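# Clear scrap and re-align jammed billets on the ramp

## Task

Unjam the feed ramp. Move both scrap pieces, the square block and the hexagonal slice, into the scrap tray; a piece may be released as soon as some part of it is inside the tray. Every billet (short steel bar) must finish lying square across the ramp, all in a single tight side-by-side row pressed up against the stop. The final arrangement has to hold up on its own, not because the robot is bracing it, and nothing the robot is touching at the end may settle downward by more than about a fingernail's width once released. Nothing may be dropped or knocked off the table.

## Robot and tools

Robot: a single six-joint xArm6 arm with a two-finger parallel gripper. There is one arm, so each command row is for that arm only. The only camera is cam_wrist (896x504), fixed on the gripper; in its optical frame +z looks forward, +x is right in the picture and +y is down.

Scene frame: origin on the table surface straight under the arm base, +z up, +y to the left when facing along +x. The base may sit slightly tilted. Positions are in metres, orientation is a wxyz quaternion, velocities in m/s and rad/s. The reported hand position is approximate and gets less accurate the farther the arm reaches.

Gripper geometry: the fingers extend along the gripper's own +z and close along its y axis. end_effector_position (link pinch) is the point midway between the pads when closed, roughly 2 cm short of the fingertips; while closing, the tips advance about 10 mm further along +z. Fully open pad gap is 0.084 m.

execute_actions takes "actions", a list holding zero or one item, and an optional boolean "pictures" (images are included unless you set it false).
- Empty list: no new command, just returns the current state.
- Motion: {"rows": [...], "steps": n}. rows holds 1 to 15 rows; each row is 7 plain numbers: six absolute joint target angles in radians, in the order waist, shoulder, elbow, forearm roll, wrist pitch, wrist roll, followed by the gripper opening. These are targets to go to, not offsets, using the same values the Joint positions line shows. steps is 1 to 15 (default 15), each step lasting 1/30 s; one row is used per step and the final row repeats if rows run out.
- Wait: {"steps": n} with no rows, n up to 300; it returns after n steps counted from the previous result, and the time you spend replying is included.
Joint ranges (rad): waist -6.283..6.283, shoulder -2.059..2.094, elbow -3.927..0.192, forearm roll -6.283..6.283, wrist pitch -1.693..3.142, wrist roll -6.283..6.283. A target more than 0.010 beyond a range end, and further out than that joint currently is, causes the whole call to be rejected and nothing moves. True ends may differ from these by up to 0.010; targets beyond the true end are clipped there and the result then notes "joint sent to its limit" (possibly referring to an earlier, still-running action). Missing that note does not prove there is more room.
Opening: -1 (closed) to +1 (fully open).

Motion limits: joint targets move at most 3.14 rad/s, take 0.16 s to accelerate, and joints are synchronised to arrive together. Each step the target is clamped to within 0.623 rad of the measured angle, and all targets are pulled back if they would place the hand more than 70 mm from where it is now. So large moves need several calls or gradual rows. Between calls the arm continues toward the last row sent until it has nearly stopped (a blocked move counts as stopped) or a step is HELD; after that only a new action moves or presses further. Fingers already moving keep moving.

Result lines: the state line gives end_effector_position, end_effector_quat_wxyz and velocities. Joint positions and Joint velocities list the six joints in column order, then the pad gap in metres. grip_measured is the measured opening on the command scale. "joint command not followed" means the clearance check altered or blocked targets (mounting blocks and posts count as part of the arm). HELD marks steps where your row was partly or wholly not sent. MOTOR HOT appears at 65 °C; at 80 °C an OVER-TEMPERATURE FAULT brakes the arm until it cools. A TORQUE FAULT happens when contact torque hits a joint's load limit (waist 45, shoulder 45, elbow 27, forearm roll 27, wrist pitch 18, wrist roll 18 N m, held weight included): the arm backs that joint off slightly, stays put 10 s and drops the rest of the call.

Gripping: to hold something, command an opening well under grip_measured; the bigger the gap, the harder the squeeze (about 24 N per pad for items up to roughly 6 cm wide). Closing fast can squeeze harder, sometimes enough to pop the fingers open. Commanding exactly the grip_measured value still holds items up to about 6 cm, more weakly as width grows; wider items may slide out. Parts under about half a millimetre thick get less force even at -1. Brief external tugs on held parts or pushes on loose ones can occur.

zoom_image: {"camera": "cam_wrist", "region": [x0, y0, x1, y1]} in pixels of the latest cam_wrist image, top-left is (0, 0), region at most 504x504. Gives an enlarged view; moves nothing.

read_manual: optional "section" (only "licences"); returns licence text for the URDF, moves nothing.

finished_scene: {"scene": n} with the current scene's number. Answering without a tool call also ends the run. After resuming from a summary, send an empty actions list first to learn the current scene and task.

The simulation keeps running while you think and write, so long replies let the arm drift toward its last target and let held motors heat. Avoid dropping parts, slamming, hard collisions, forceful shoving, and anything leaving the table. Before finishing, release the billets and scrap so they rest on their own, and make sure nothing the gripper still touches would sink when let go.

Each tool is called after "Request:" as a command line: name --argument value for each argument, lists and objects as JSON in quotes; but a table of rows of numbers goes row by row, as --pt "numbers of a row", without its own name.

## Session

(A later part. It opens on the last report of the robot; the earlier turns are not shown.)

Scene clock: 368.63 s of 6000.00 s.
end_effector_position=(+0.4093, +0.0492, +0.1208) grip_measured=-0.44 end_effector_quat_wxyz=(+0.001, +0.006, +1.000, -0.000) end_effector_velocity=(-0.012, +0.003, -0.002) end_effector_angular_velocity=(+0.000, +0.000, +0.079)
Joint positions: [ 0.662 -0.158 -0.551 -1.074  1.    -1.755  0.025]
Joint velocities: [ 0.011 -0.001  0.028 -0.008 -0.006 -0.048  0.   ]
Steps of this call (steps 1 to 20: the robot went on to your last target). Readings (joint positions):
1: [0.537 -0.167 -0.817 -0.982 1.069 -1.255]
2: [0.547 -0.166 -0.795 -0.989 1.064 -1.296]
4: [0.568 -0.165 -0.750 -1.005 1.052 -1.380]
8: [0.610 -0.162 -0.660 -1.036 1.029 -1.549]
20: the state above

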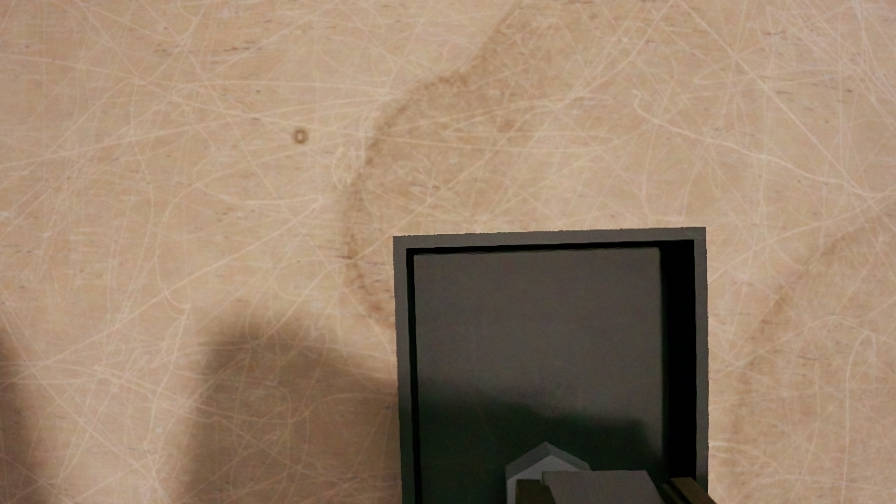

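Request:
execute_actions --actions '[{"rows": [[0.64,-0.14,-0.535,-1.11,0.978,-1.735,-0.9],[0.617,-0.12,-0.528,-1.145,0.957,-1.71,-0.9],[0.593,-0.1,-0.52,-1.18,0.935,-1.685,-0.9],[0.57,-0.082,-0.514,-1.215,0.913,-1.66,-0.9],[0.546,-0.062,-0.508,-1.25,0.891,-1.635,-0.9],[0.523,-0.043,-0.502,-1.285,0.87,-1.61,-0.9],[0.499,-0.024,-0.495,-1.32,0.848,-1.584,-0.9],[0.485,-0.012,-0.4915,-1.3415,0.8346,-1.568,-0.9]], "steps": 15}]' --pictures false

Request:
execute_actions --actions '[{"steps": 10}]'

Scene clock: 384.33 s of 6000.00 s.
end_effector_position=(+0.3798, +0.0481, +0.0500) grip_measured=-0.44 end_effector_quat_wxyz=(+0.001, +0.001, +1.000, -0.003) end_effector_velocity=(-0.014, +0.005, -0.041) end_effector_angular_velocity=(+0.044, -0.009, -0.018)
Joint positions: [ 0.497 -0.021 -0.494 -1.322  0.847 -1.582  0.025]
Joint velocities: [-0.121  0.091  0.015 -0.194 -0.127  0.143  0.   ]
Steps of this call (steps 1 to 30: the robot went on to your last target; steps 31 to 90: nothing new was sent; then 12.20 s passed at rest; steps 91 to 105: all 15 steps of this action). Readings (joint positions):
91: [0.663 -0.157 -0.547 -1.075 0.999 -1.760]
92: [0.661 -0.156 -0.546 -1.079 0.997 -1.757]
94: [0.647 -0.146 -0.542 -1.100 0.983 -1.742]
98: [0.587 -0.095 -0.521 -1.190 0.929 -1.678]
105: the state above

Scene clock: 384.67 s of 6000.00 s.
end_effector_position=(+0.3783, +0.0486, +0.0462) grip_measured=-0.44 end_effector_quat_wxyz=(+0.002, +0.001, +1.000, -0.001) end_effector_velocity=(-0.003, -0.000, -0.003) end_effector_angular_velocity=(-0.001, +0.004, +0.001)
Joint positions: [ 0.486 -0.013 -0.492 -1.341  0.835 -1.568  0.025]
Joint velocities: [-0.006  0.006  0.003 -0.007 -0.003  0.005 -0.   ]
Steps of this call (steps 1 to 10: the robot went on to your last target). Readings (joint positions):
1: [0.494 -0.019 -0.493 -1.328 0.843 -1.578]
2: [0.491 -0.017 -0.493 -1.332 0.841 -1.575]
4: [0.488 -0.015 -0.493 -1.336 0.838 -1.572]
8: [0.486 -0.013 -0.492 -1.340 0.835 -1.569]
10: the state above

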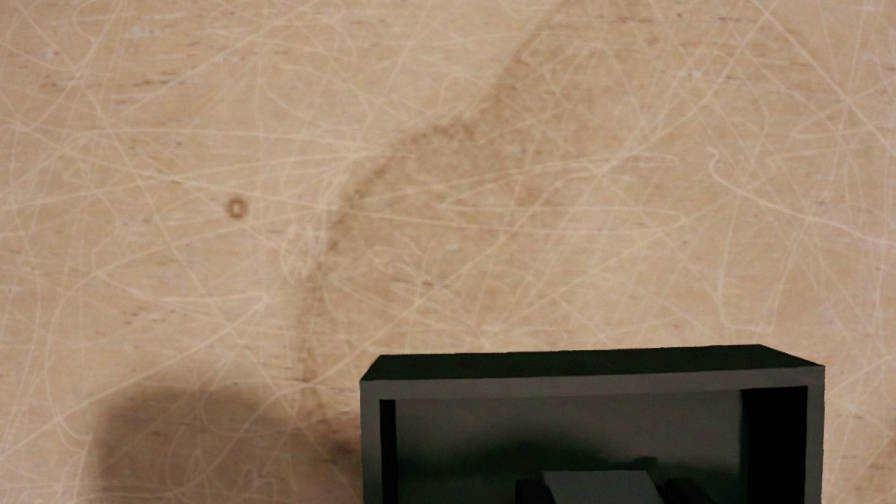

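Request:
execute_actions --actions '[{"rows": [[0.478,-0.0065,-0.489,-1.352,0.828,-1.561,-0.9],[0.471,-0.001,-0.487,-1.362,0.822,-1.554,-0.9],[0.4645,0.0045,-0.485,-1.372,0.816,-1.546,-0.9],[0.458,0.01,-0.483,-1.382,0.81,-1.539,-0.9],[0.4513,0.0156,-0.4809,-1.3921,0.8033,-1.532,-0.9]], "steps": 15}]'

Scene clock: 396.70 s of 6000.00 s.
end_effector_position=(+0.3709, +0.0486, +0.0347) grip_measured=-0.44 end_effector_quat_wxyz=(-0.000, +0.001, +1.000, +0.003) end_effector_velocity=(-0.001, +0.000, -0.007) end_effector_angular_velocity=(+0.003, +0.004, -0.001)
Joint positions: [ 0.454  0.011 -0.484 -1.391  0.806 -1.533  0.025]
Joint velocities: [-0.019  0.018 -0.005 -0.023 -0.013  0.013  0.   ]
Steps of this call (steps 1 to 30: the robot went on to your last target; steps 31 to 90: nothing new was sent; then 8.53 s passed at rest; steps 91 to 105: all 15 steps of this action). Readings (joint positions):
91: [0.485 -0.012 -0.491 -1.342 0.834 -1.568]
92: [0.484 -0.011 -0.491 -1.343 0.834 -1.567]
94: [0.479 -0.008 -0.490 -1.350 0.829 -1.562]
98: [0.463 0.005 -0.484 -1.375 0.815 -1.544]
105: the state above

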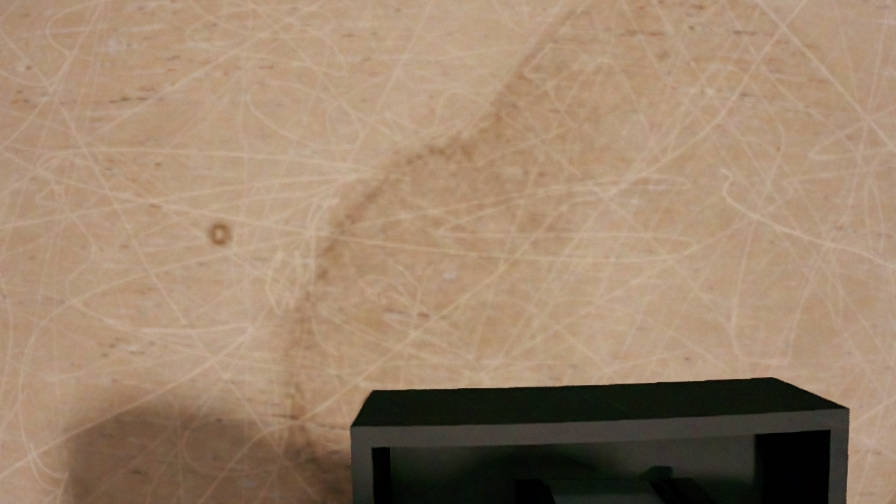

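Request:
execute_actions --actions '[{"rows": [[0.456,0.0115,-0.4825,-1.385,0.808,-1.537,-0.6],[0.456,0.0115,-0.4825,-1.385,0.808,-1.537,-0.45],[0.456,0.0115,-0.4825,-1.385,0.808,-1.537,-0.35],[0.456,0.0115,-0.4825,-1.385,0.808,-1.537,-0.25],[0.456,0.0115,-0.4825,-1.385,0.808,-1.537,-0.15],[0.456,0.0115,-0.4825,-1.385,0.808,-1.537,-0.05],[0.456,0.0115,-0.4825,-1.385,0.808,-1.537,0.0]], "steps": 12}]' --pictures false

Request:
execute_actions --actions '[{"rows": [[0.485,-0.012,-0.4915,-1.3415,0.8346,-1.568,0],[0.523,-0.043,-0.502,-1.285,0.87,-1.58,0],[0.57,-0.082,-0.514,-1.215,0.913,-1.5,0],[0.62,-0.12,-0.53,-1.145,0.957,-1.4,0],[0.6633,-0.1575,-0.5471,-1.0747,0.9996,-1.2,0],[0.75,-0.2,-0.7,-0.98,1.18,-0.8,0],[0.904,-0.269,-1.007,-0.82,1.503,-0.46,0]], "steps": 15}]' --pictures false

Request:
execute_actions --actions '[{"steps": 30}]'

Scene clock: 408.13 s of 6000.00 s.
end_effector_position=(+0.3661, +0.0472, +0.0330) grip_measured=-0.03 end_effector_quat_wxyz=(-0.005, -0.001, +1.000, -0.001) end_effector_velocity=(+0.031, +0.010, +0.015) end_effector_angular_velocity=(+0.040, -0.053, -0.029)
Joint positions: [ 0.453  0.015 -0.478 -1.385  0.811 -1.537  0.043]
Joint velocities: [ 0.018 -0.024 -0.039 -0.002 -0.019 -0.003  0.011]
Steps of this call (steps 1 to 15: the robot went on to your last target; steps 16 to 90: nothing new was sent; then 8.03 s passed at rest; steps 91 to 102: all 12 steps of this action). Readings (joint positions):
91: [0.451 0.016 -0.481 -1.392 0.803 -1.532]
92: [0.452 0.015 -0.481 -1.391 0.804 -1.533]
94: [0.453 0.014 -0.480 -1.389 0.806 -1.534]
98: [0.450 0.018 -0.471 -1.385 0.814 -1.536]
102: the state above

Scene clock: 408.63 s of 6000.00 s.
end_effector_position=(+0.4560, +0.0348, +0.1274) grip_measured=-0.01 end_effector_quat_wxyz=(+0.037, +0.264, +0.963, -0.021) end_effector_velocity=(+0.205, -0.057, +0.256) end_effector_angular_velocity=(-0.026, -0.181, -1.538)
Joint positions: [ 0.65  -0.122 -0.654 -1.125  1.071 -1.265  0.044]
Joint velocities: [ 0.417 -0.239 -0.574  0.501  0.709  0.91   0.   ]
Steps of this call (steps 1 to 15: all 15 steps of this action). Readings (joint positions):
1: [0.454 0.014 -0.479 -1.384 0.811 -1.537]
2: [0.457 0.012 -0.480 -1.380 0.813 -1.540]
4: [0.476 -0.003 -0.485 -1.352 0.830 -1.548]
8: [0.551 -0.064 -0.517 -1.246 0.904 -1.459]
15: the state above

Scene clock: 409.63 s of 6000.00 s.
end_effector_position=(+0.5117, -0.0059, +0.3000) grip_measured=-0.01 end_effector_quat_wxyz=(+0.001, +0.737, +0.676, -0.001) end_effector_velocity=(+0.001, -0.000, +0.004) end_effector_angular_velocity=(+0.006, -0.001, -0.016)
Joint positions: [ 0.903 -0.268 -1.006 -0.82   1.503 -0.461  0.044]
Joint velocities: [ 0.004 -0.002 -0.008  0.004  0.005  0.011  0.   ]
Steps of this call (steps 1 to 30: the robot went on to your last target). Readings (joint positions):
1: [0.664 -0.130 -0.674 -1.109 1.094 -1.233]
2: [0.678 -0.138 -0.693 -1.092 1.118 -1.200]
4: [0.706 -0.155 -0.732 -1.058 1.166 -1.129]
8: [0.761 -0.186 -0.809 -0.992 1.260 -0.960]
30: the state above

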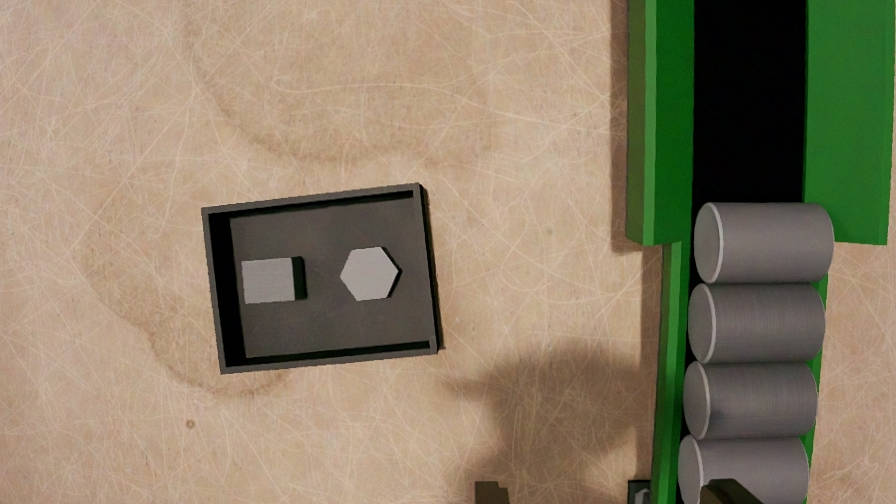

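Request:
execute_actions --actions '[{"rows": [[0.904,-0.269,-1.007,-0.82,1.503,0.75,0]], "steps": 15}]' --pictures false

Request:
execute_actions --actions '[{"steps": 15}]'

Scene clock: 414.27 s of 6000.00 s.
end_effector_position=(+0.5119, -0.0061, +0.3005) grip_measured=-0.01 end_effector_quat_wxyz=(+0.001, +0.961, +0.277, +0.000) end_effector_velocity=(-0.000, +0.000, -0.000) end_effector_angular_velocity=(+0.001, -0.003, -2.180)
Joint positions: [ 0.904 -0.269 -1.007 -0.82   1.503  0.461  0.044]
Joint velocities: [ 0.     0.     0.     0.     0.     2.181 -0.   ]
Steps of this call (steps 1 to 15: the robot went on to your last target; steps 16 to 90: nothing new was sent; then 1.13 s passed at rest; steps 91 to 105: all 15 steps of this action). Readings (joint positions):
91: [0.904 -0.269 -1.007 -0.820 1.503 -0.459]
92: [0.904 -0.269 -1.007 -0.820 1.503 -0.453]
94: [0.904 -0.269 -1.007 -0.820 1.503 -0.405]
98: [0.904 -0.269 -1.007 -0.820 1.503 -0.125]
105: the state above

Scene clock: 414.77 s of 6000.00 s.
end_effector_position=(+0.5119, -0.0060, +0.3005) grip_measured=-0.01 end_effector_quat_wxyz=(+0.001, +0.991, +0.137, +0.000) end_effector_velocity=(+0.000, -0.000, +0.000) end_effector_angular_velocity=(+0.001, +0.000, -0.019)
Joint positions: [ 0.904 -0.269 -1.007 -0.82   1.503  0.748  0.044]
Joint velocities: [-0.001 -0.001 -0.001  0.    -0.     0.018 -0.   ]
Steps of this call (steps 1 to 15: the robot went on to your last target). Readings (joint positions):
1: [0.904 -0.269 -1.007 -0.820 1.503 0.529]
2: [0.904 -0.269 -1.007 -0.820 1.503 0.588]
4: [0.904 -0.269 -1.007 -0.820 1.503 0.669]
8: [0.904 -0.269 -1.007 -0.820 1.503 0.730]
15: the state above

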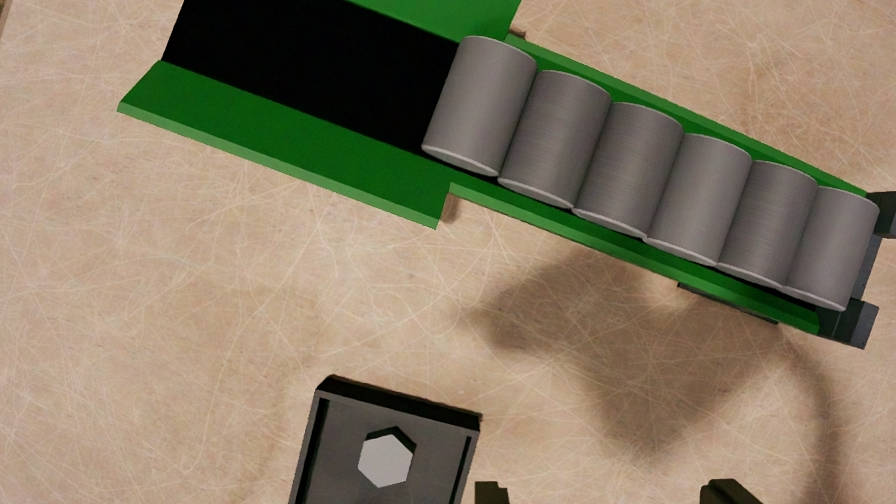

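Request:
finished_scene --scene 1

The scene is finished: the task was done.


## Next scene

The same job, from a new start.

Request:
execute_actions --actions '[]'

Scene clock: 0.00 s of 6000.00 s.
end_effector_position=(+0.2287, +0.3182, +0.3086) grip_measured=+1.00 end_effector_quat_wxyz=(+0.242, +0.958, -0.051, +0.147) end_effector_velocity=(+0.000, -0.000, +0.000) end_effector_angular_velocity=(+0.000, +0.001, -0.000)
Joint positions: [ 1.573  1.105 -1.825 -0.673  1.984  1.885  0.084]
Joint velocities: [-0.001 -0.001  0.    -0.    -0.    -0.     0.   ]

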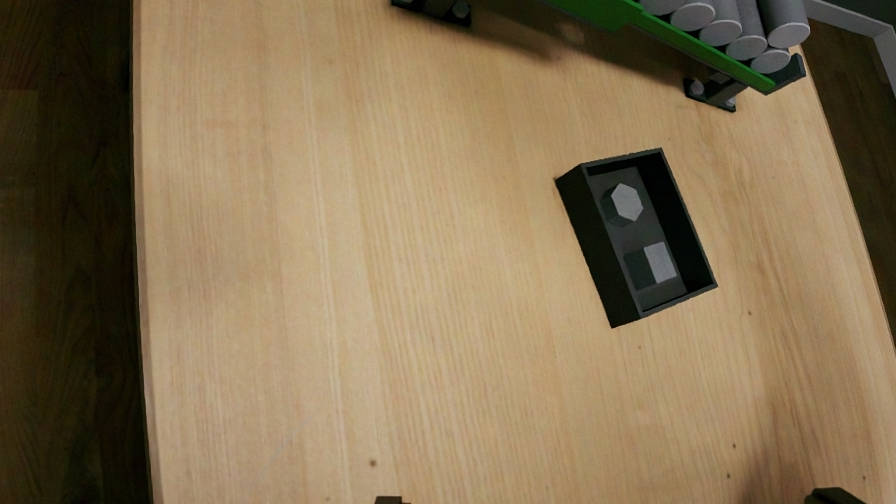

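Request:
execute_actions --actions '[{"rows": [[0.904,-0.269,-1.007,-0.82,1.503,1.02,1]], "steps": 15}]' --pictures false

Request:
execute_actions --actions '[{"steps": 35}]'

Scene clock: 3.50 s of 6000.00 s.
end_effector_position=(+0.3398, +0.2575, +0.2524) grip_measured=+1.00 end_effector_quat_wxyz=(+0.224, +0.974, +0.037, +0.026) end_effector_velocity=(+0.214, -0.210, -0.104) end_effector_angular_velocity=(+0.148, +0.600, +0.344)
Joint positions: [ 1.292  0.79  -1.512 -0.735  1.78   1.569  0.084]
Joint velocities: [-0.592 -0.845  0.774 -0.128 -0.419 -0.824 -0.   ]
Steps of this call (steps 1 to 90: nothing new was sent; steps 91 to 105: all 15 steps of this action). Readings (joint positions):
91: [1.573 1.105 -1.825 -0.673 1.984 1.884]
92: [1.570 1.101 -1.819 -0.674 1.979 1.879]
94: [1.537 1.067 -1.781 -0.682 1.950 1.842]
98: [1.438 0.969 -1.690 -0.704 1.884 1.749]
105: the state above

Scene clock: 4.67 s of 6000.00 s.
end_effector_position=(+0.5109, -0.0022, +0.2996) grip_measured=+1.00 end_effector_quat_wxyz=(+0.003, +1.000, +0.003, -0.001) end_effector_velocity=(-0.001, -0.029, -0.002) end_effector_angular_velocity=(+0.030, -0.017, +0.003)
Joint positions: [ 0.908 -0.255 -1.012 -0.819  1.506  1.025  0.084]
Joint velocities: [-0.035 -0.113  0.072 -0.006 -0.03  -0.056 -0.   ]
Steps of this call (steps 1 to 35: the robot went on to your last target). Readings (joint positions):
1: [1.272 0.761 -1.487 -0.740 1.766 1.542]
2: [1.253 0.732 -1.462 -0.744 1.753 1.515]
4: [1.217 0.671 -1.414 -0.752 1.726 1.463]
8: [1.151 0.541 -1.328 -0.766 1.679 1.369]
35: the state above

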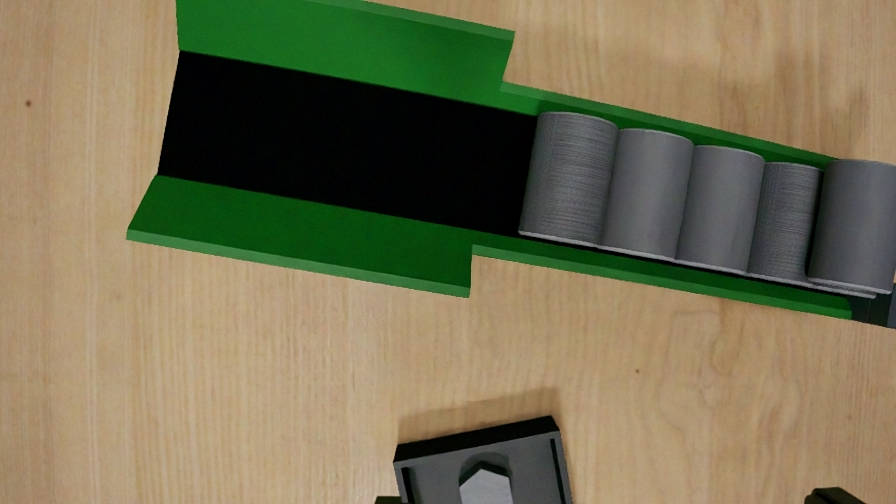

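Request:
execute_actions --actions '[{"rows": [[0.3664,-0.3746,-0.9983,-0.8526,1.1742,0.767,0.4]], "steps": 15}]' --pictures false

Request:
execute_actions --actions '[{"steps": 18}]'

Scene clock: 29.10 s of 6000.00 s.
end_effector_position=(+0.5717, -0.1075, +0.2254) grip_measured=+0.39 end_effector_quat_wxyz=(-0.007, +0.998, -0.064, -0.006) end_effector_velocity=(+0.097, -0.281, -0.157) end_effector_angular_velocity=(-0.056, -0.044, -0.290)
Joint positions: [ 0.515 -0.345 -1.001 -0.844  1.266  0.837  0.061]
Joint velocities: [-0.888 -0.175  0.015 -0.054 -0.541 -0.416 -0.   ]
Steps of this call (steps 1 to 30: the robot went on to your last target; steps 31 to 90: nothing new was sent; then 20.93 s passed at rest; steps 91 to 105: all 15 steps of this action). Readings (joint positions):
91: [0.904 -0.269 -1.007 -0.820 1.503 1.020]
92: [0.900 -0.270 -1.007 -0.820 1.499 1.017]
94: [0.858 -0.277 -1.005 -0.823 1.472 0.997]
98: [0.726 -0.304 -1.005 -0.831 1.395 0.937]
105: the state above

Scene clock: 29.70 s of 6000.00 s.
end_effector_position=(+0.5849, -0.1568, +0.2006) grip_measured=+0.39 end_effector_quat_wxyz=(+0.000, +0.996, -0.087, +0.000) end_effector_velocity=(+0.000, -0.002, -0.001) end_effector_angular_velocity=(-0.001, +0.000, -0.003)
Joint positions: [ 0.367 -0.374 -0.998 -0.853  1.174  0.767  0.061]
Joint velocities: [-0.005 -0.001 -0.001  0.    -0.002 -0.001  0.   ]
Steps of this call (steps 1 to 18: the robot went on to your last target). Readings (joint positions):
1: [0.486 -0.351 -1.000 -0.845 1.248 0.824]
2: [0.458 -0.357 -1.000 -0.847 1.231 0.811]
4: [0.415 -0.365 -1.000 -0.850 1.205 0.791]
8: [0.379 -0.372 -0.999 -0.852 1.182 0.773]
18: the state above

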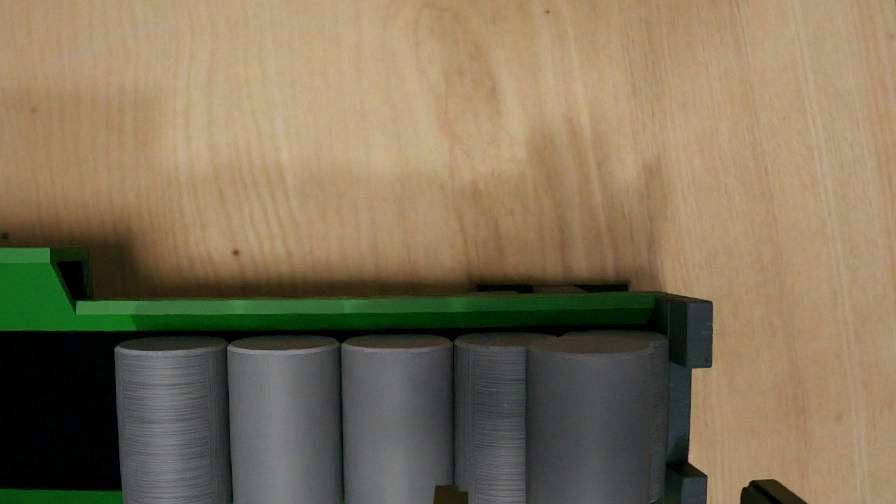

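Request:
execute_actions --actions '[{"rows": [[0.2393,-0.3299,-0.9718,-0.8687,1.0336,0.737,0.33]], "steps": 15}]' --pictures false

Request:
execute_actions --actions '[{"steps": 6}]'

Scene clock: 49.87 s of 6000.00 s.
end_effector_position=(+0.5896, -0.1695, +0.1565) grip_measured=+0.32 end_effector_quat_wxyz=(+0.000, +0.996, -0.087, +0.001) end_effector_velocity=(+0.001, -0.001, -0.007) end_effector_angular_velocity=(+0.003, -0.004, +0.002)
Joint positions: [ 0.242 -0.331 -0.973 -0.868  1.036  0.738  0.058]
Joint velocities: [-0.019  0.007  0.005 -0.002 -0.027 -0.005 -0.   ]
Steps of this call (steps 1 to 15: the robot went on to your last target; steps 16 to 90: nothing new was sent; then 16.67 s passed at rest; steps 91 to 105: all 15 steps of this action). Readings (joint positions):
91: [0.366 -0.375 -0.998 -0.853 1.174 0.767]
92: [0.362 -0.373 -0.998 -0.853 1.168 0.766]
94: [0.330 -0.363 -0.992 -0.857 1.130 0.758]
98: [0.263 -0.337 -0.975 -0.865 1.063 0.743]
105: the state above

Scene clock: 50.07 s of 6000.00 s.
end_effector_position=(+0.5894, -0.1696, +0.1557) grip_measured=+0.32 end_effector_quat_wxyz=(+0.000, +0.996, -0.087, +0.001) end_effector_velocity=(-0.001, -0.001, -0.002) end_effector_angular_velocity=(-0.001, +0.002, +0.000)
Joint positions: [ 0.24  -0.33  -0.972 -0.869  1.034  0.737  0.058]
Joint velocities: [-0.004  0.001  0.002 -0.001 -0.003 -0.001 -0.   ]
Steps of this call (steps 1 to 6: the robot went on to your last target). Readings (joint positions):
1: [0.241 -0.331 -0.972 -0.868 1.035 0.737]
2: [0.241 -0.331 -0.972 -0.869 1.035 0.737]
4: [0.240 -0.330 -0.972 -0.869 1.034 0.737]
6: the state above

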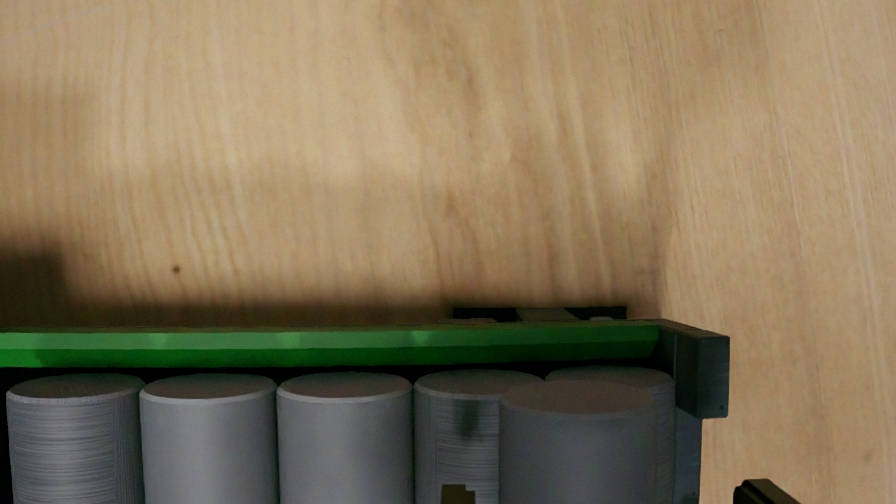

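Request:
zoom_image --camera "cam_wrist" --region '[400, 344, 760, 504]'

Region (400, 344, 760, 504) of cam_wrist's 896x504 image, scaled by 1.400, with more detail than that image has.

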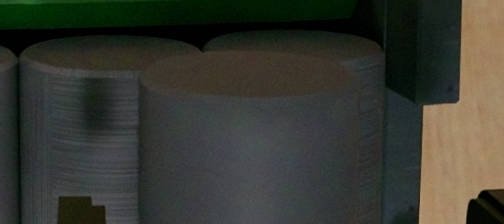

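Request:
execute_actions --actions '[{"rows": [[0.236,-0.321,-0.97,-0.873,1.024,0.742,0.33],[0.227,-0.315,-0.968,-0.877,1.012,0.744,0.33],[0.218,-0.309,-0.966,-0.88,1.0,0.746,0.33],[0.209,-0.3025,-0.9635,-0.8835,0.9885,0.748,0.33],[0.2,-0.296,-0.961,-0.887,0.977,0.75,0.33],[0.191,-0.29,-0.959,-0.89,0.965,0.7515,0.33],[0.1825,-0.284,-0.957,-0.8935,0.953,0.753,0.33],[0.1738,-0.2775,-0.955,-0.897,0.9417,0.755,0.33]], "steps": 15}]' --pictures false

Request:
execute_actions --actions '[{"steps": 8}]'

Scene clock: 71.30 s of 6000.00 s.
end_effector_position=(+0.5891, -0.1676, +0.1241) grip_measured=+0.32 end_effector_quat_wxyz=(+0.001, +0.996, -0.087, -0.000) end_effector_velocity=(+0.005, -0.003, -0.017) end_effector_angular_velocity=(+0.004, -0.017, -0.011)
Joint positions: [ 0.178 -0.28  -0.956 -0.895  0.948  0.754  0.058]
Joint velocities: [-0.045  0.027  0.002 -0.019 -0.068  0.01   0.   ]
Steps of this call (steps 1 to 15: the robot went on to your last target; steps 16 to 90: nothing new was sent; then 17.73 s passed at rest; steps 91 to 105: all 15 steps of this action). Readings (joint positions):
91: [0.239 -0.330 -0.972 -0.869 1.033 0.737]
92: [0.239 -0.329 -0.972 -0.869 1.032 0.738]
94: [0.235 -0.324 -0.971 -0.872 1.025 0.740]
98: [0.212 -0.305 -0.964 -0.882 0.993 0.746]
105: the state above

Scene clock: 71.57 s of 6000.00 s.
end_effector_position=(+0.5895, -0.1678, +0.1225) grip_measured=+0.32 end_effector_quat_wxyz=(+0.000, +0.996, -0.088, +0.001) end_effector_velocity=(-0.001, +0.001, -0.003) end_effector_angular_velocity=(+0.000, +0.002, +0.002)
Joint positions: [ 0.174 -0.278 -0.955 -0.897  0.942  0.755  0.058]
Joint velocities: [-0.003  0.004  0.002 -0.002 -0.004  0.001  0.   ]
Steps of this call (steps 1 to 8: the robot went on to your last target). Readings (joint positions):
1: [0.177 -0.280 -0.956 -0.896 0.946 0.754]
2: [0.176 -0.279 -0.956 -0.896 0.945 0.754]
4: [0.175 -0.279 -0.956 -0.896 0.943 0.755]
8: the state above

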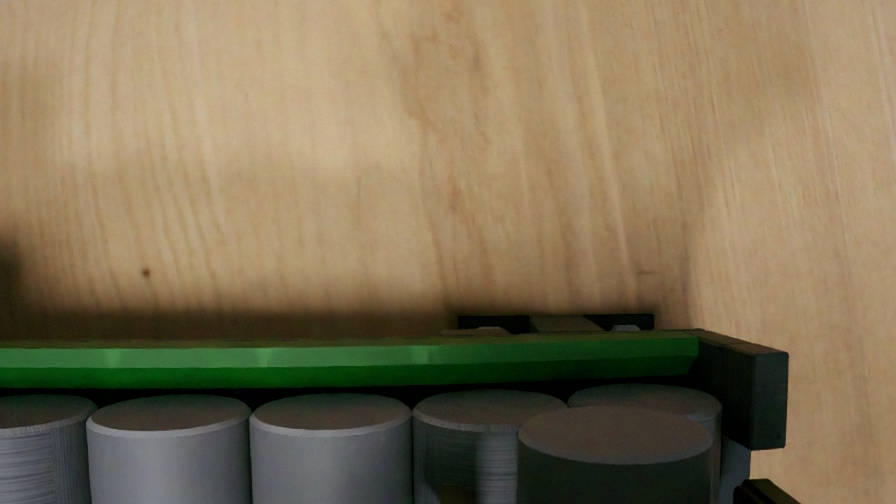

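Request:
execute_actions --actions '[{"rows": [[0.18,-0.282,-0.9565,-0.8946,0.95,0.754,0.33],[0.18,-0.282,-0.9565,-0.8946,0.95,0.754,0.33],[0.18,-0.282,-0.9565,-0.8946,0.95,0.754,0.26],[0.18,-0.282,-0.9565,-0.8946,0.95,0.754,0.18],[0.18,-0.282,-0.9565,-0.8946,0.95,0.754,0.1],[0.18,-0.282,-0.9565,-0.8946,0.95,0.754,0.03],[0.18,-0.282,-0.9565,-0.8946,0.95,0.754,-0.04],[0.18,-0.282,-0.9565,-0.8946,0.95,0.754,-0.1],[0.18,-0.282,-0.9565,-0.8946,0.95,0.754,-0.2],[0.18,-0.282,-0.9565,-0.8946,0.95,0.754,-0.3],[0.18,-0.282,-0.9565,-0.8946,0.95,0.754,-0.4],[0.18,-0.282,-0.9565,-0.8946,0.95,0.754,-0.55],[0.18,-0.282,-0.9565,-0.8946,0.95,0.754,-0.7],[0.18,-0.282,-0.9565,-0.8946,0.95,0.754,-0.8]], "steps": 15}]'

Scene clock: 79.47 s of 6000.00 s.
end_effector_position=(+0.5895, -0.1679, +0.1251) grip_measured=-0.10 end_effector_quat_wxyz=(+0.001, +0.996, -0.088, +0.001) end_effector_velocity=(-0.000, +0.000, -0.000) end_effector_angular_velocity=(+0.000, +0.001, -0.000)
Joint positions: [ 0.18  -0.282 -0.957 -0.895  0.95   0.754  0.04 ]
Joint velocities: [ 0.     0.001 -0.001  0.001  0.001  0.     0.   ]
Steps of this call (steps 1 to 15: the robot went on to your last target; steps 16 to 90: nothing new was sent; then 4.40 s passed at rest; steps 91 to 105: all 15 steps of this action). Readings (joint positions):
91: [0.174 -0.278 -0.955 -0.897 0.942 0.755]
92: [0.174 -0.278 -0.955 -0.897 0.943 0.755]
94: [0.177 -0.279 -0.956 -0.896 0.945 0.755]
98: [0.179 -0.281 -0.956 -0.895 0.949 0.754]
105: the state above

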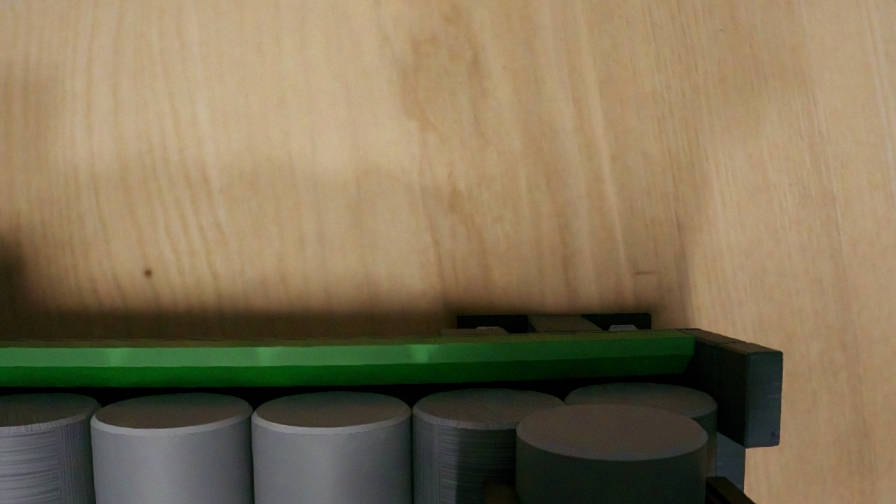

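Request:
execute_actions --actions '[{"rows": [[0.186,-0.286,-0.958,-0.892,0.958,0.753,-0.8],[0.194,-0.292,-0.96,-0.889,0.968,0.751,-0.8],[0.204,-0.299,-0.962,-0.885,0.982,0.749,-0.8],[0.215,-0.307,-0.965,-0.881,0.997,0.747,-0.8],[0.227,-0.315,-0.968,-0.876,1.012,0.745,-0.8],[0.24,-0.324,-0.971,-0.871,1.028,0.743,-0.8],[0.253,-0.333,-0.974,-0.866,1.045,0.741,-0.8],[0.265,-0.34,-0.977,-0.862,1.06,0.74,-0.8],[0.28,-0.33,-0.99,-0.862,1.07,0.75,-0.8],[0.3,-0.3,-1.008,-0.866,1.078,0.775,-0.8],[0.33,-0.25,-1.037,-0.873,1.087,0.81,-0.8],[0.37,-0.18,-1.077,-0.883,1.098,0.862,-0.8],[0.41,-0.11,-1.117,-0.892,1.11,0.915,-0.8],[0.46,-0.02,-1.167,-0.905,1.124,0.98,-0.8],[0.5547,0.147,-1.2624,-0.9276,1.1511,1.109,-0.8]], "steps": 15}]' --pictures false

Request:
execute_actions --actions '[{"steps": 35}]'

Scene clock: 103.90 s of 6000.00 s.
end_effector_position=(+0.6033, -0.1380, +0.1629) grip_measured=-0.10 end_effector_quat_wxyz=(-0.004, +0.996, -0.089, +0.002) end_effector_velocity=(+0.094, +0.333, -0.018) end_effector_angular_velocity=(+0.049, +0.065, +0.052)
Joint positions: [ 0.311 -0.258 -1.03  -0.875  1.07   0.804  0.04 ]
Joint velocities: [ 0.554  0.829 -0.477 -0.091  0.207  0.603 -0.   ]
Steps of this call (steps 1 to 15: the robot went on to your last target; steps 16 to 90: nothing new was sent; then 20.93 s passed at rest; steps 91 to 105: all 15 steps of this action). Readings (joint positions):
91: [0.180 -0.282 -0.956 -0.895 0.950 0.754]
92: [0.181 -0.282 -0.957 -0.894 0.951 0.754]
94: [0.186 -0.285 -0.956 -0.892 0.958 0.753]
98: [0.213 -0.304 -0.963 -0.881 0.993 0.748]
105: the state above

Scene clock: 105.07 s of 6000.00 s.
end_effector_position=(+0.6250, +0.0310, +0.1556) grip_measured=-0.10 end_effector_quat_wxyz=(+0.000, +0.996, -0.088, +0.000) end_effector_velocity=(-0.000, +0.001, -0.001) end_effector_angular_velocity=(-0.001, +0.001, +0.001)
Joint positions: [ 0.555  0.147 -1.262 -0.927  1.151  1.109  0.04 ]
Joint velocities: [-0.001  0.003 -0.001 -0.001 -0.     0.001 -0.   ]
Steps of this call (steps 1 to 35: the robot went on to your last target). Readings (joint positions):
1: [0.330 -0.229 -1.046 -0.879 1.077 0.824]
2: [0.347 -0.200 -1.061 -0.882 1.082 0.845]
4: [0.380 -0.143 -1.091 -0.889 1.093 0.887]
8: [0.444 -0.036 -1.154 -0.903 1.115 0.969]
35: the state above

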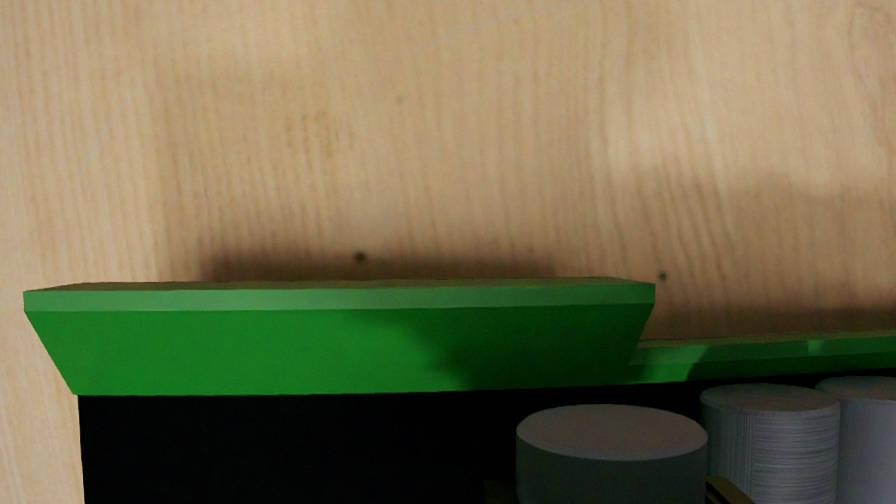

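Request:
execute_actions --actions '[{"rows": [[0.5618,0.1501,-1.2564,-0.9302,1.1511,1.122,-0.8],[0.5618,0.1501,-1.2564,-0.9302,1.1511,1.122,-0.8],[0.552,0.1565,-1.254,-0.936,1.139,1.1245,-0.8],[0.543,0.163,-1.2515,-0.941,1.127,1.127,-0.8],[0.533,0.169,-1.249,-0.947,1.115,1.1295,-0.8],[0.524,0.1755,-1.2466,-0.9525,1.103,1.132,-0.8],[0.5143,0.182,-1.2442,-0.958,1.0913,1.1346,-0.8]], "steps": 15}]' --pictures false

Request:
execute_actions --actions '[{"steps": 6}]'

Scene clock: 122.67 s of 6000.00 s.
end_effector_position=(+0.6220, +0.0355, +0.1288) grip_measured=-0.10 end_effector_quat_wxyz=(+0.001, +0.996, -0.088, +0.000) end_effector_velocity=(+0.010, -0.001, -0.008) end_effector_angular_velocity=(+0.015, -0.024, -0.015)
Joint positions: [ 0.517  0.18  -1.245 -0.956  1.096  1.133  0.04 ]
Joint velocities: [-0.025  0.011 -0.006 -0.021 -0.046  0.011  0.   ]
Steps of this call (steps 1 to 15: the robot went on to your last target; steps 16 to 90: nothing new was sent; then 14.10 s passed at rest; steps 91 to 105: all 15 steps of this action). Readings (joint positions):
91: [0.555 0.147 -1.262 -0.928 1.151 1.109]
92: [0.555 0.147 -1.262 -0.928 1.151 1.111]
94: [0.557 0.149 -1.260 -0.929 1.149 1.115]
98: [0.542 0.162 -1.253 -0.941 1.127 1.125]
105: the state above

Scene clock: 122.87 s of 6000.00 s.
end_effector_position=(+0.6226, +0.0355, +0.1279) grip_measured=-0.10 end_effector_quat_wxyz=(+0.001, +0.996, -0.088, +0.001) end_effector_velocity=(-0.002, +0.000, -0.004) end_effector_angular_velocity=(-0.002, +0.003, +0.002)
Joint positions: [ 0.515  0.181 -1.245 -0.958  1.092  1.134  0.04 ]
Joint velocities: [-0.005  0.003  0.004 -0.002 -0.005  0.001 -0.   ]
Steps of this call (steps 1 to 6: the robot went on to your last target). Readings (joint positions):
1: [0.516 0.181 -1.245 -0.957 1.094 1.134]
2: [0.516 0.181 -1.245 -0.957 1.093 1.134]
4: [0.515 0.181 -1.245 -0.958 1.092 1.134]
6: the state above

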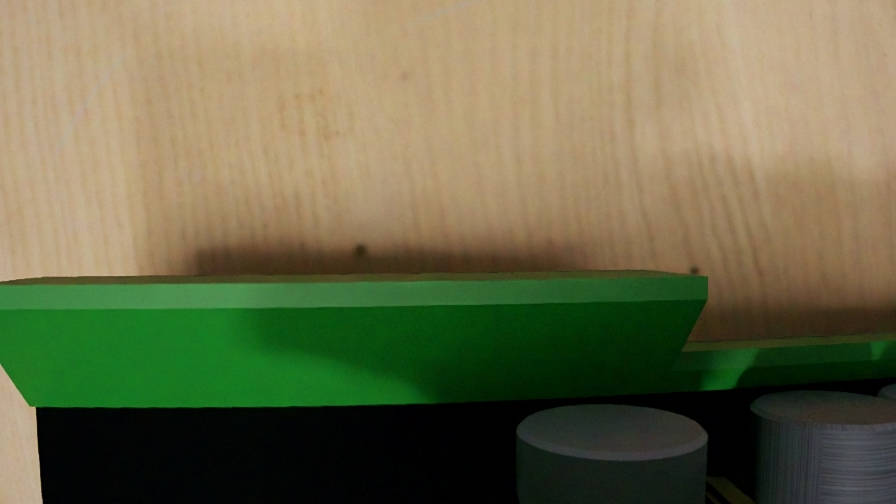

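Request:
execute_actions --actions '[{"rows": [[0.516,0.1763,-1.2329,-0.9602,1.0893,1.1416,-0.8],[0.516,0.1763,-1.2329,-0.9602,1.0893,1.1416,-0.8],[0.516,0.1763,-1.2329,-0.9602,1.0893,1.1416,-0.8],[0.516,0.1763,-1.2329,-0.9602,1.0893,1.1416,-0.8],[0.5115,0.1793,-1.2317,-0.9628,1.0836,1.143,-0.8],[0.507,0.1824,-1.2306,-0.9655,1.078,1.144,-0.8],[0.5024,0.1854,-1.2294,-0.9681,1.0722,1.145,-0.8]], "steps": 15}]' --pictures false

Request:
execute_actions --actions '[{"steps": 8}]'

Scene clock: 133.60 s of 6000.00 s.
end_effector_position=(+0.6190, +0.0360, +0.1199) grip_measured=-0.10 end_effector_quat_wxyz=(+0.001, +0.996, -0.088, +0.000) end_effector_velocity=(+0.003, -0.000, -0.003) end_effector_angular_velocity=(+0.005, -0.008, -0.006)
Joint positions: [ 0.503  0.185 -1.23  -0.967  1.074  1.145  0.04 ]
Joint velocities: [-0.01   0.004 -0.001 -0.008 -0.017  0.005 -0.   ]
Steps of this call (steps 1 to 15: the robot went on to your last target; steps 16 to 90: nothing new was sent; then 7.23 s passed at rest; steps 91 to 105: all 15 steps of this action). Readings (joint positions):
91: [0.514 0.182 -1.244 -0.958 1.091 1.135]
92: [0.514 0.181 -1.243 -0.958 1.091 1.135]
94: [0.515 0.179 -1.239 -0.959 1.090 1.138]
98: [0.512 0.179 -1.234 -0.962 1.085 1.141]
105: the state above

Scene clock: 133.87 s of 6000.00 s.
end_effector_position=(+0.6192, +0.0360, +0.1195) grip_measured=-0.10 end_effector_quat_wxyz=(+0.001, +0.996, -0.088, +0.001) end_effector_velocity=(-0.001, +0.000, -0.001) end_effector_angular_velocity=(-0.001, +0.002, +0.001)
Joint positions: [ 0.503  0.185 -1.229 -0.968  1.072  1.145  0.04 ]
Joint velocities: [-0.001  0.001  0.002 -0.    -0.001  0.    -0.   ]
Steps of this call (steps 1 to 8: the robot went on to your last target). Readings (joint positions):
1: [0.503 0.185 -1.230 -0.968 1.073 1.145]
2: [0.503 0.185 -1.230 -0.968 1.073 1.145]
4: [0.503 0.185 -1.230 -0.968 1.073 1.145]
8: the state above

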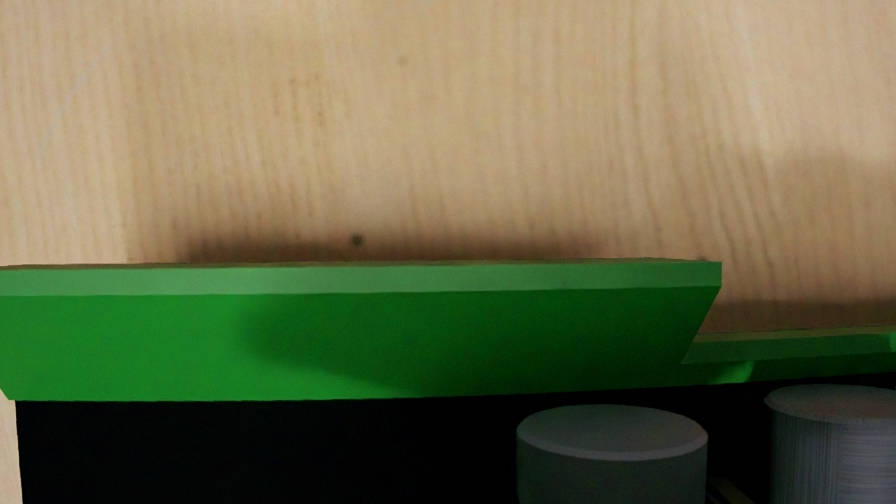

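Request:
execute_actions --actions '[{"rows": [[0.5007,0.1865,-1.229,-0.9691,1.0701,1.1455,-0.8],[0.5007,0.1865,-1.229,-0.9691,1.0701,1.1455,-0.8],[0.499,0.1877,-1.2285,-0.9701,1.068,1.146,-0.8],[0.499,0.1877,-1.2285,-0.9701,1.068,1.146,-0.8],[0.4973,0.1888,-1.228,-0.9711,1.0658,1.1465,-0.8],[0.4973,0.1888,-1.228,-0.9711,1.0658,1.1465,-0.8],[0.4956,0.1899,-1.2276,-0.9721,1.0637,1.147,-0.8]], "steps": 15}]' --pictures false

Request:
execute_actions --actions '[{"steps": 8}]'

Scene clock: 141.93 s of 6000.00 s.
end_effector_position=(+0.6189, +0.0360, +0.1156) grip_measured=-0.10 end_effector_quat_wxyz=(+0.001, +0.996, -0.088, +0.000) end_effector_velocity=(+0.000, -0.000, -0.002) end_effector_angular_velocity=(+0.001, -0.001, -0.001)
Joint positions: [ 0.496  0.19  -1.228 -0.972  1.064  1.147  0.04 ]
Joint velocities: [-0.004  0.002  0.    -0.002 -0.005  0.001 -0.   ]
Steps of this call (steps 1 to 15: the robot went on to your last target; steps 16 to 90: nothing new was sent; then 4.57 s passed at rest; steps 91 to 105: all 15 steps of this action). Readings (joint positions):
91: [0.502 0.185 -1.229 -0.968 1.072 1.145]
92: [0.502 0.185 -1.229 -0.968 1.072 1.145]
94: [0.502 0.186 -1.229 -0.969 1.071 1.145]
98: [0.499 0.188 -1.228 -0.970 1.068 1.146]
105: the state above

Scene clock: 142.20 s of 6000.00 s.
end_effector_position=(+0.6189, +0.0360, +0.1155) grip_measured=-0.10 end_effector_quat_wxyz=(+0.001, +0.996, -0.088, +0.000) end_effector_velocity=(-0.000, -0.000, -0.001) end_effector_angular_velocity=(-0.000, +0.001, -0.000)
Joint positions: [ 0.496  0.19  -1.228 -0.972  1.064  1.147  0.04 ]
Joint velocities: [-0.001 -0.     0.001  0.    -0.    -0.    -0.   ]
Steps of this call (steps 1 to 8: the robot went on to your last target). Readings (joint positions):
1: [0.496 0.190 -1.228 -0.972 1.064 1.147]
2: [0.496 0.190 -1.228 -0.972 1.064 1.147]
4: [0.496 0.190 -1.228 -0.972 1.064 1.147]
8: the state above

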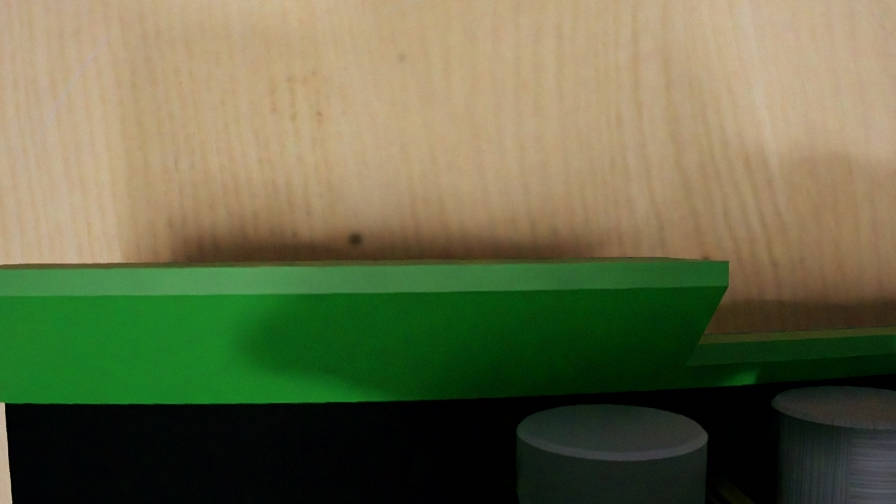

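Request:
execute_actions --actions '[{"rows": [[0.4939,0.191,-1.2272,-0.9731,1.0616,1.1475,-0.8],[0.4939,0.191,-1.2272,-0.9731,1.0616,1.1475,-0.8],[0.4922,0.1922,-1.2267,-0.9741,1.0594,1.148,-0.8],[0.4922,0.1922,-1.2267,-0.9741,1.0594,1.148,-0.8],[0.4905,0.1933,-1.2262,-0.9751,1.0573,1.1485,-0.8]], "steps": 15}]' --pictures false

Request:
execute_actions --actions '[{"steps": 6}]'

Scene clock: 147.70 s of 6000.00 s.
end_effector_position=(+0.6192, +0.0360, +0.1132) grip_measured=-0.10 end_effector_quat_wxyz=(+0.000, +0.996, -0.089, +0.001) end_effector_velocity=(+0.000, +0.001, -0.001) end_effector_angular_velocity=(+0.001, -0.001, +0.002)
Joint positions: [ 0.491  0.192 -1.227 -0.975  1.057  1.148  0.04 ]
Joint velocities: [-0.     0.002  0.    -0.001 -0.002 -0.     0.   ]
Steps of this call (steps 1 to 15: the robot went on to your last target; steps 16 to 90: nothing new was sent; then 2.00 s passed at rest; steps 91 to 105: all 15 steps of this action). Readings (joint positions):
91: [0.496 0.190 -1.228 -0.972 1.064 1.147]
92: [0.495 0.190 -1.228 -0.972 1.063 1.147]
94: [0.495 0.190 -1.227 -0.973 1.062 1.147]
98: [0.492 0.192 -1.227 -0.974 1.060 1.148]
105: the state above

Scene clock: 147.90 s of 6000.00 s.
end_effector_position=(+0.6192, +0.0360, +0.1131) grip_measured=-0.10 end_effector_quat_wxyz=(+0.000, +0.996, -0.089, +0.001) end_effector_velocity=(-0.001, +0.001, -0.001) end_effector_angular_velocity=(-0.000, +0.001, +0.001)
Joint positions: [ 0.491  0.193 -1.227 -0.975  1.057  1.148  0.04 ]
Joint velocities: [ 0.     0.001  0.001 -0.    -0.     0.001  0.   ]
Steps of this call (steps 1 to 6: the robot went on to your last target). Readings (joint positions):
1: [0.491 0.192 -1.227 -0.975 1.057 1.148]
2: [0.491 0.192 -1.227 -0.975 1.057 1.148]
4: [0.491 0.193 -1.227 -0.975 1.057 1.148]
6: the state above

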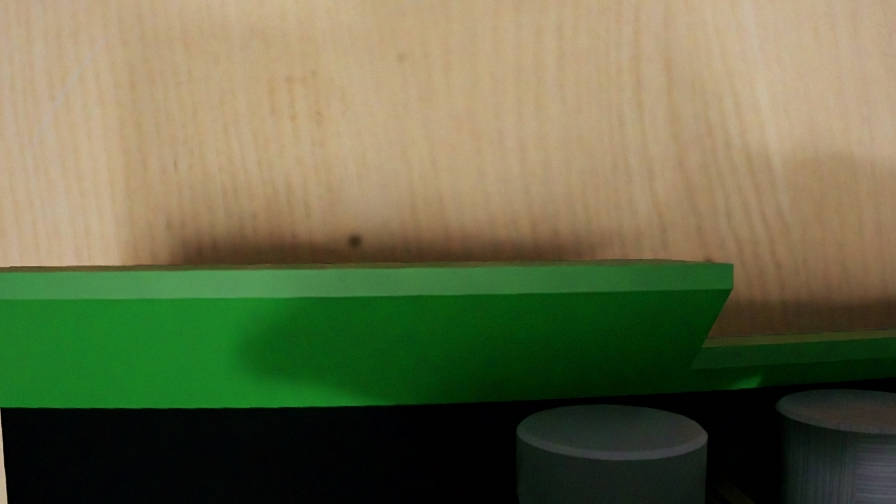

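Slight lag shows contact; releasing.

Request:
execute_actions --actions '[{"rows": [[0.4915,0.1926,-1.2265,-0.9745,1.0585,1.148,-0.5],[0.4915,0.1926,-1.2265,-0.9745,1.0585,1.148,-0.3],[0.4915,0.1926,-1.2265,-0.9745,1.0585,1.148,-0.15],[0.4915,0.1926,-1.2265,-0.9745,1.0585,1.148,-0.05],[0.4915,0.1926,-1.2265,-0.9745,1.0585,1.148,0.02],[0.4915,0.1926,-1.2265,-0.9745,1.0585,1.148,0.08],[0.4915,0.1926,-1.2265,-0.9745,1.0585,1.148,0.15]], "steps": 13}]' --pictures false

Request:
execute_actions --actions '[{"rows": [[0.5024,0.1854,-1.2294,-0.9681,1.0722,1.145,0.15],[0.516,0.1763,-1.2329,-0.9602,1.0893,1.1416,0.15],[0.532,0.166,-1.237,-0.951,1.109,1.137,0.15],[0.548,0.155,-1.241,-0.9415,1.129,1.133,0.15],[0.5635,0.1444,-1.2451,-0.9324,1.1491,1.129,0.15],[0.6,0.11,-1.24,-0.915,1.19,1.12,0.15],[0.65,0.05,-1.21,-0.9,1.24,1.1,0.15],[0.72,-0.04,-1.15,-0.88,1.31,1.08,0.15],[0.904,-0.269,-1.007,-0.82,1.503,0.85,0.15]], "steps": 15}]' --pictures false

Request:
execute_actions --actions '[{"steps": 30}]'

Scene clock: 155.73 s of 6000.00 s.
end_effector_position=(+0.6171, +0.0361, +0.1110) grip_measured=+0.13 end_effector_quat_wxyz=(+0.002, +0.996, -0.087, -0.002) end_effector_velocity=(+0.017, -0.003, +0.017) end_effector_angular_velocity=(+0.019, -0.037, -0.024)
Joint positions: [ 0.49   0.195 -1.224 -0.975  1.059  1.148  0.05 ]
Joint velocities: [ 0.011 -0.021 -0.023 -0.    -0.005  0.     0.006]
Steps of this call (steps 1 to 15: the robot went on to your last target; steps 16 to 90: nothing new was sent; then 4.40 s passed at rest; steps 91 to 103: all 13 steps of this action). Readings (joint positions):
91: [0.491 0.193 -1.226 -0.975 1.057 1.148]
92: [0.491 0.193 -1.226 -0.975 1.057 1.148]
94: [0.491 0.193 -1.226 -0.975 1.058 1.148]
98: [0.489 0.195 -1.224 -0.975 1.059 1.148]
103: the state above

Scene clock: 156.23 s of 6000.00 s.
end_effector_position=(+0.5865, +0.0253, +0.2166) grip_measured=+0.14 end_effector_quat_wxyz=(+0.002, +1.000, -0.031, +0.004) end_effector_velocity=(-0.184, -0.063, +0.282) end_effector_angular_velocity=(-0.014, +0.007, +0.630)
Joint positions: [ 0.684 -0.006 -1.155 -0.895  1.271  1.036  0.05 ]
Joint velocities: [ 0.612 -0.728  0.417  0.208  0.643 -0.517  0.   ]
Steps of this call (steps 1 to 15: all 15 steps of this action). Readings (joint positions):
1: [0.490 0.194 -1.225 -0.974 1.059 1.148]
2: [0.491 0.193 -1.226 -0.974 1.061 1.148]
4: [0.500 0.188 -1.228 -0.969 1.071 1.145]
8: [0.544 0.155 -1.234 -0.945 1.125 1.133]
15: the state above

Scene clock: 157.23 s of 6000.00 s.
end_effector_position=(+0.5119, -0.0060, +0.3005) grip_measured=+0.14 end_effector_quat_wxyz=(+0.001, +0.996, +0.086, +0.000) end_effector_velocity=(-0.000, +0.000, +0.001) end_effector_angular_velocity=(+0.002, -0.001, -0.001)
Joint positions: [ 0.904 -0.269 -1.007 -0.82   1.503  0.85   0.05 ]
Joint velocities: [ 0.002 -0.002 -0.     0.     0.     0.001 -0.   ]
Steps of this call (steps 1 to 30: the robot went on to your last target). Readings (joint positions):
1: [0.705 -0.031 -1.141 -0.888 1.292 1.019]
2: [0.726 -0.056 -1.127 -0.881 1.314 1.001]
4: [0.768 -0.106 -1.099 -0.867 1.359 0.966]
8: [0.850 -0.205 -1.044 -0.839 1.445 0.897]
30: the state above
The arm was judged still, so your last target was given up. Only a new action makes it travel on or press farther. Fingers that are still opening or closing keep moving.

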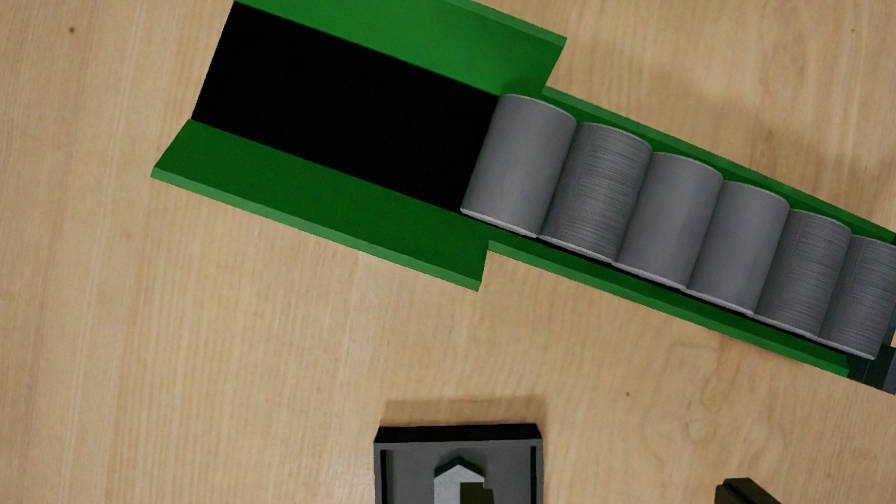

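Request:
finished_scene --scene 2

The scene is finished: the task was done.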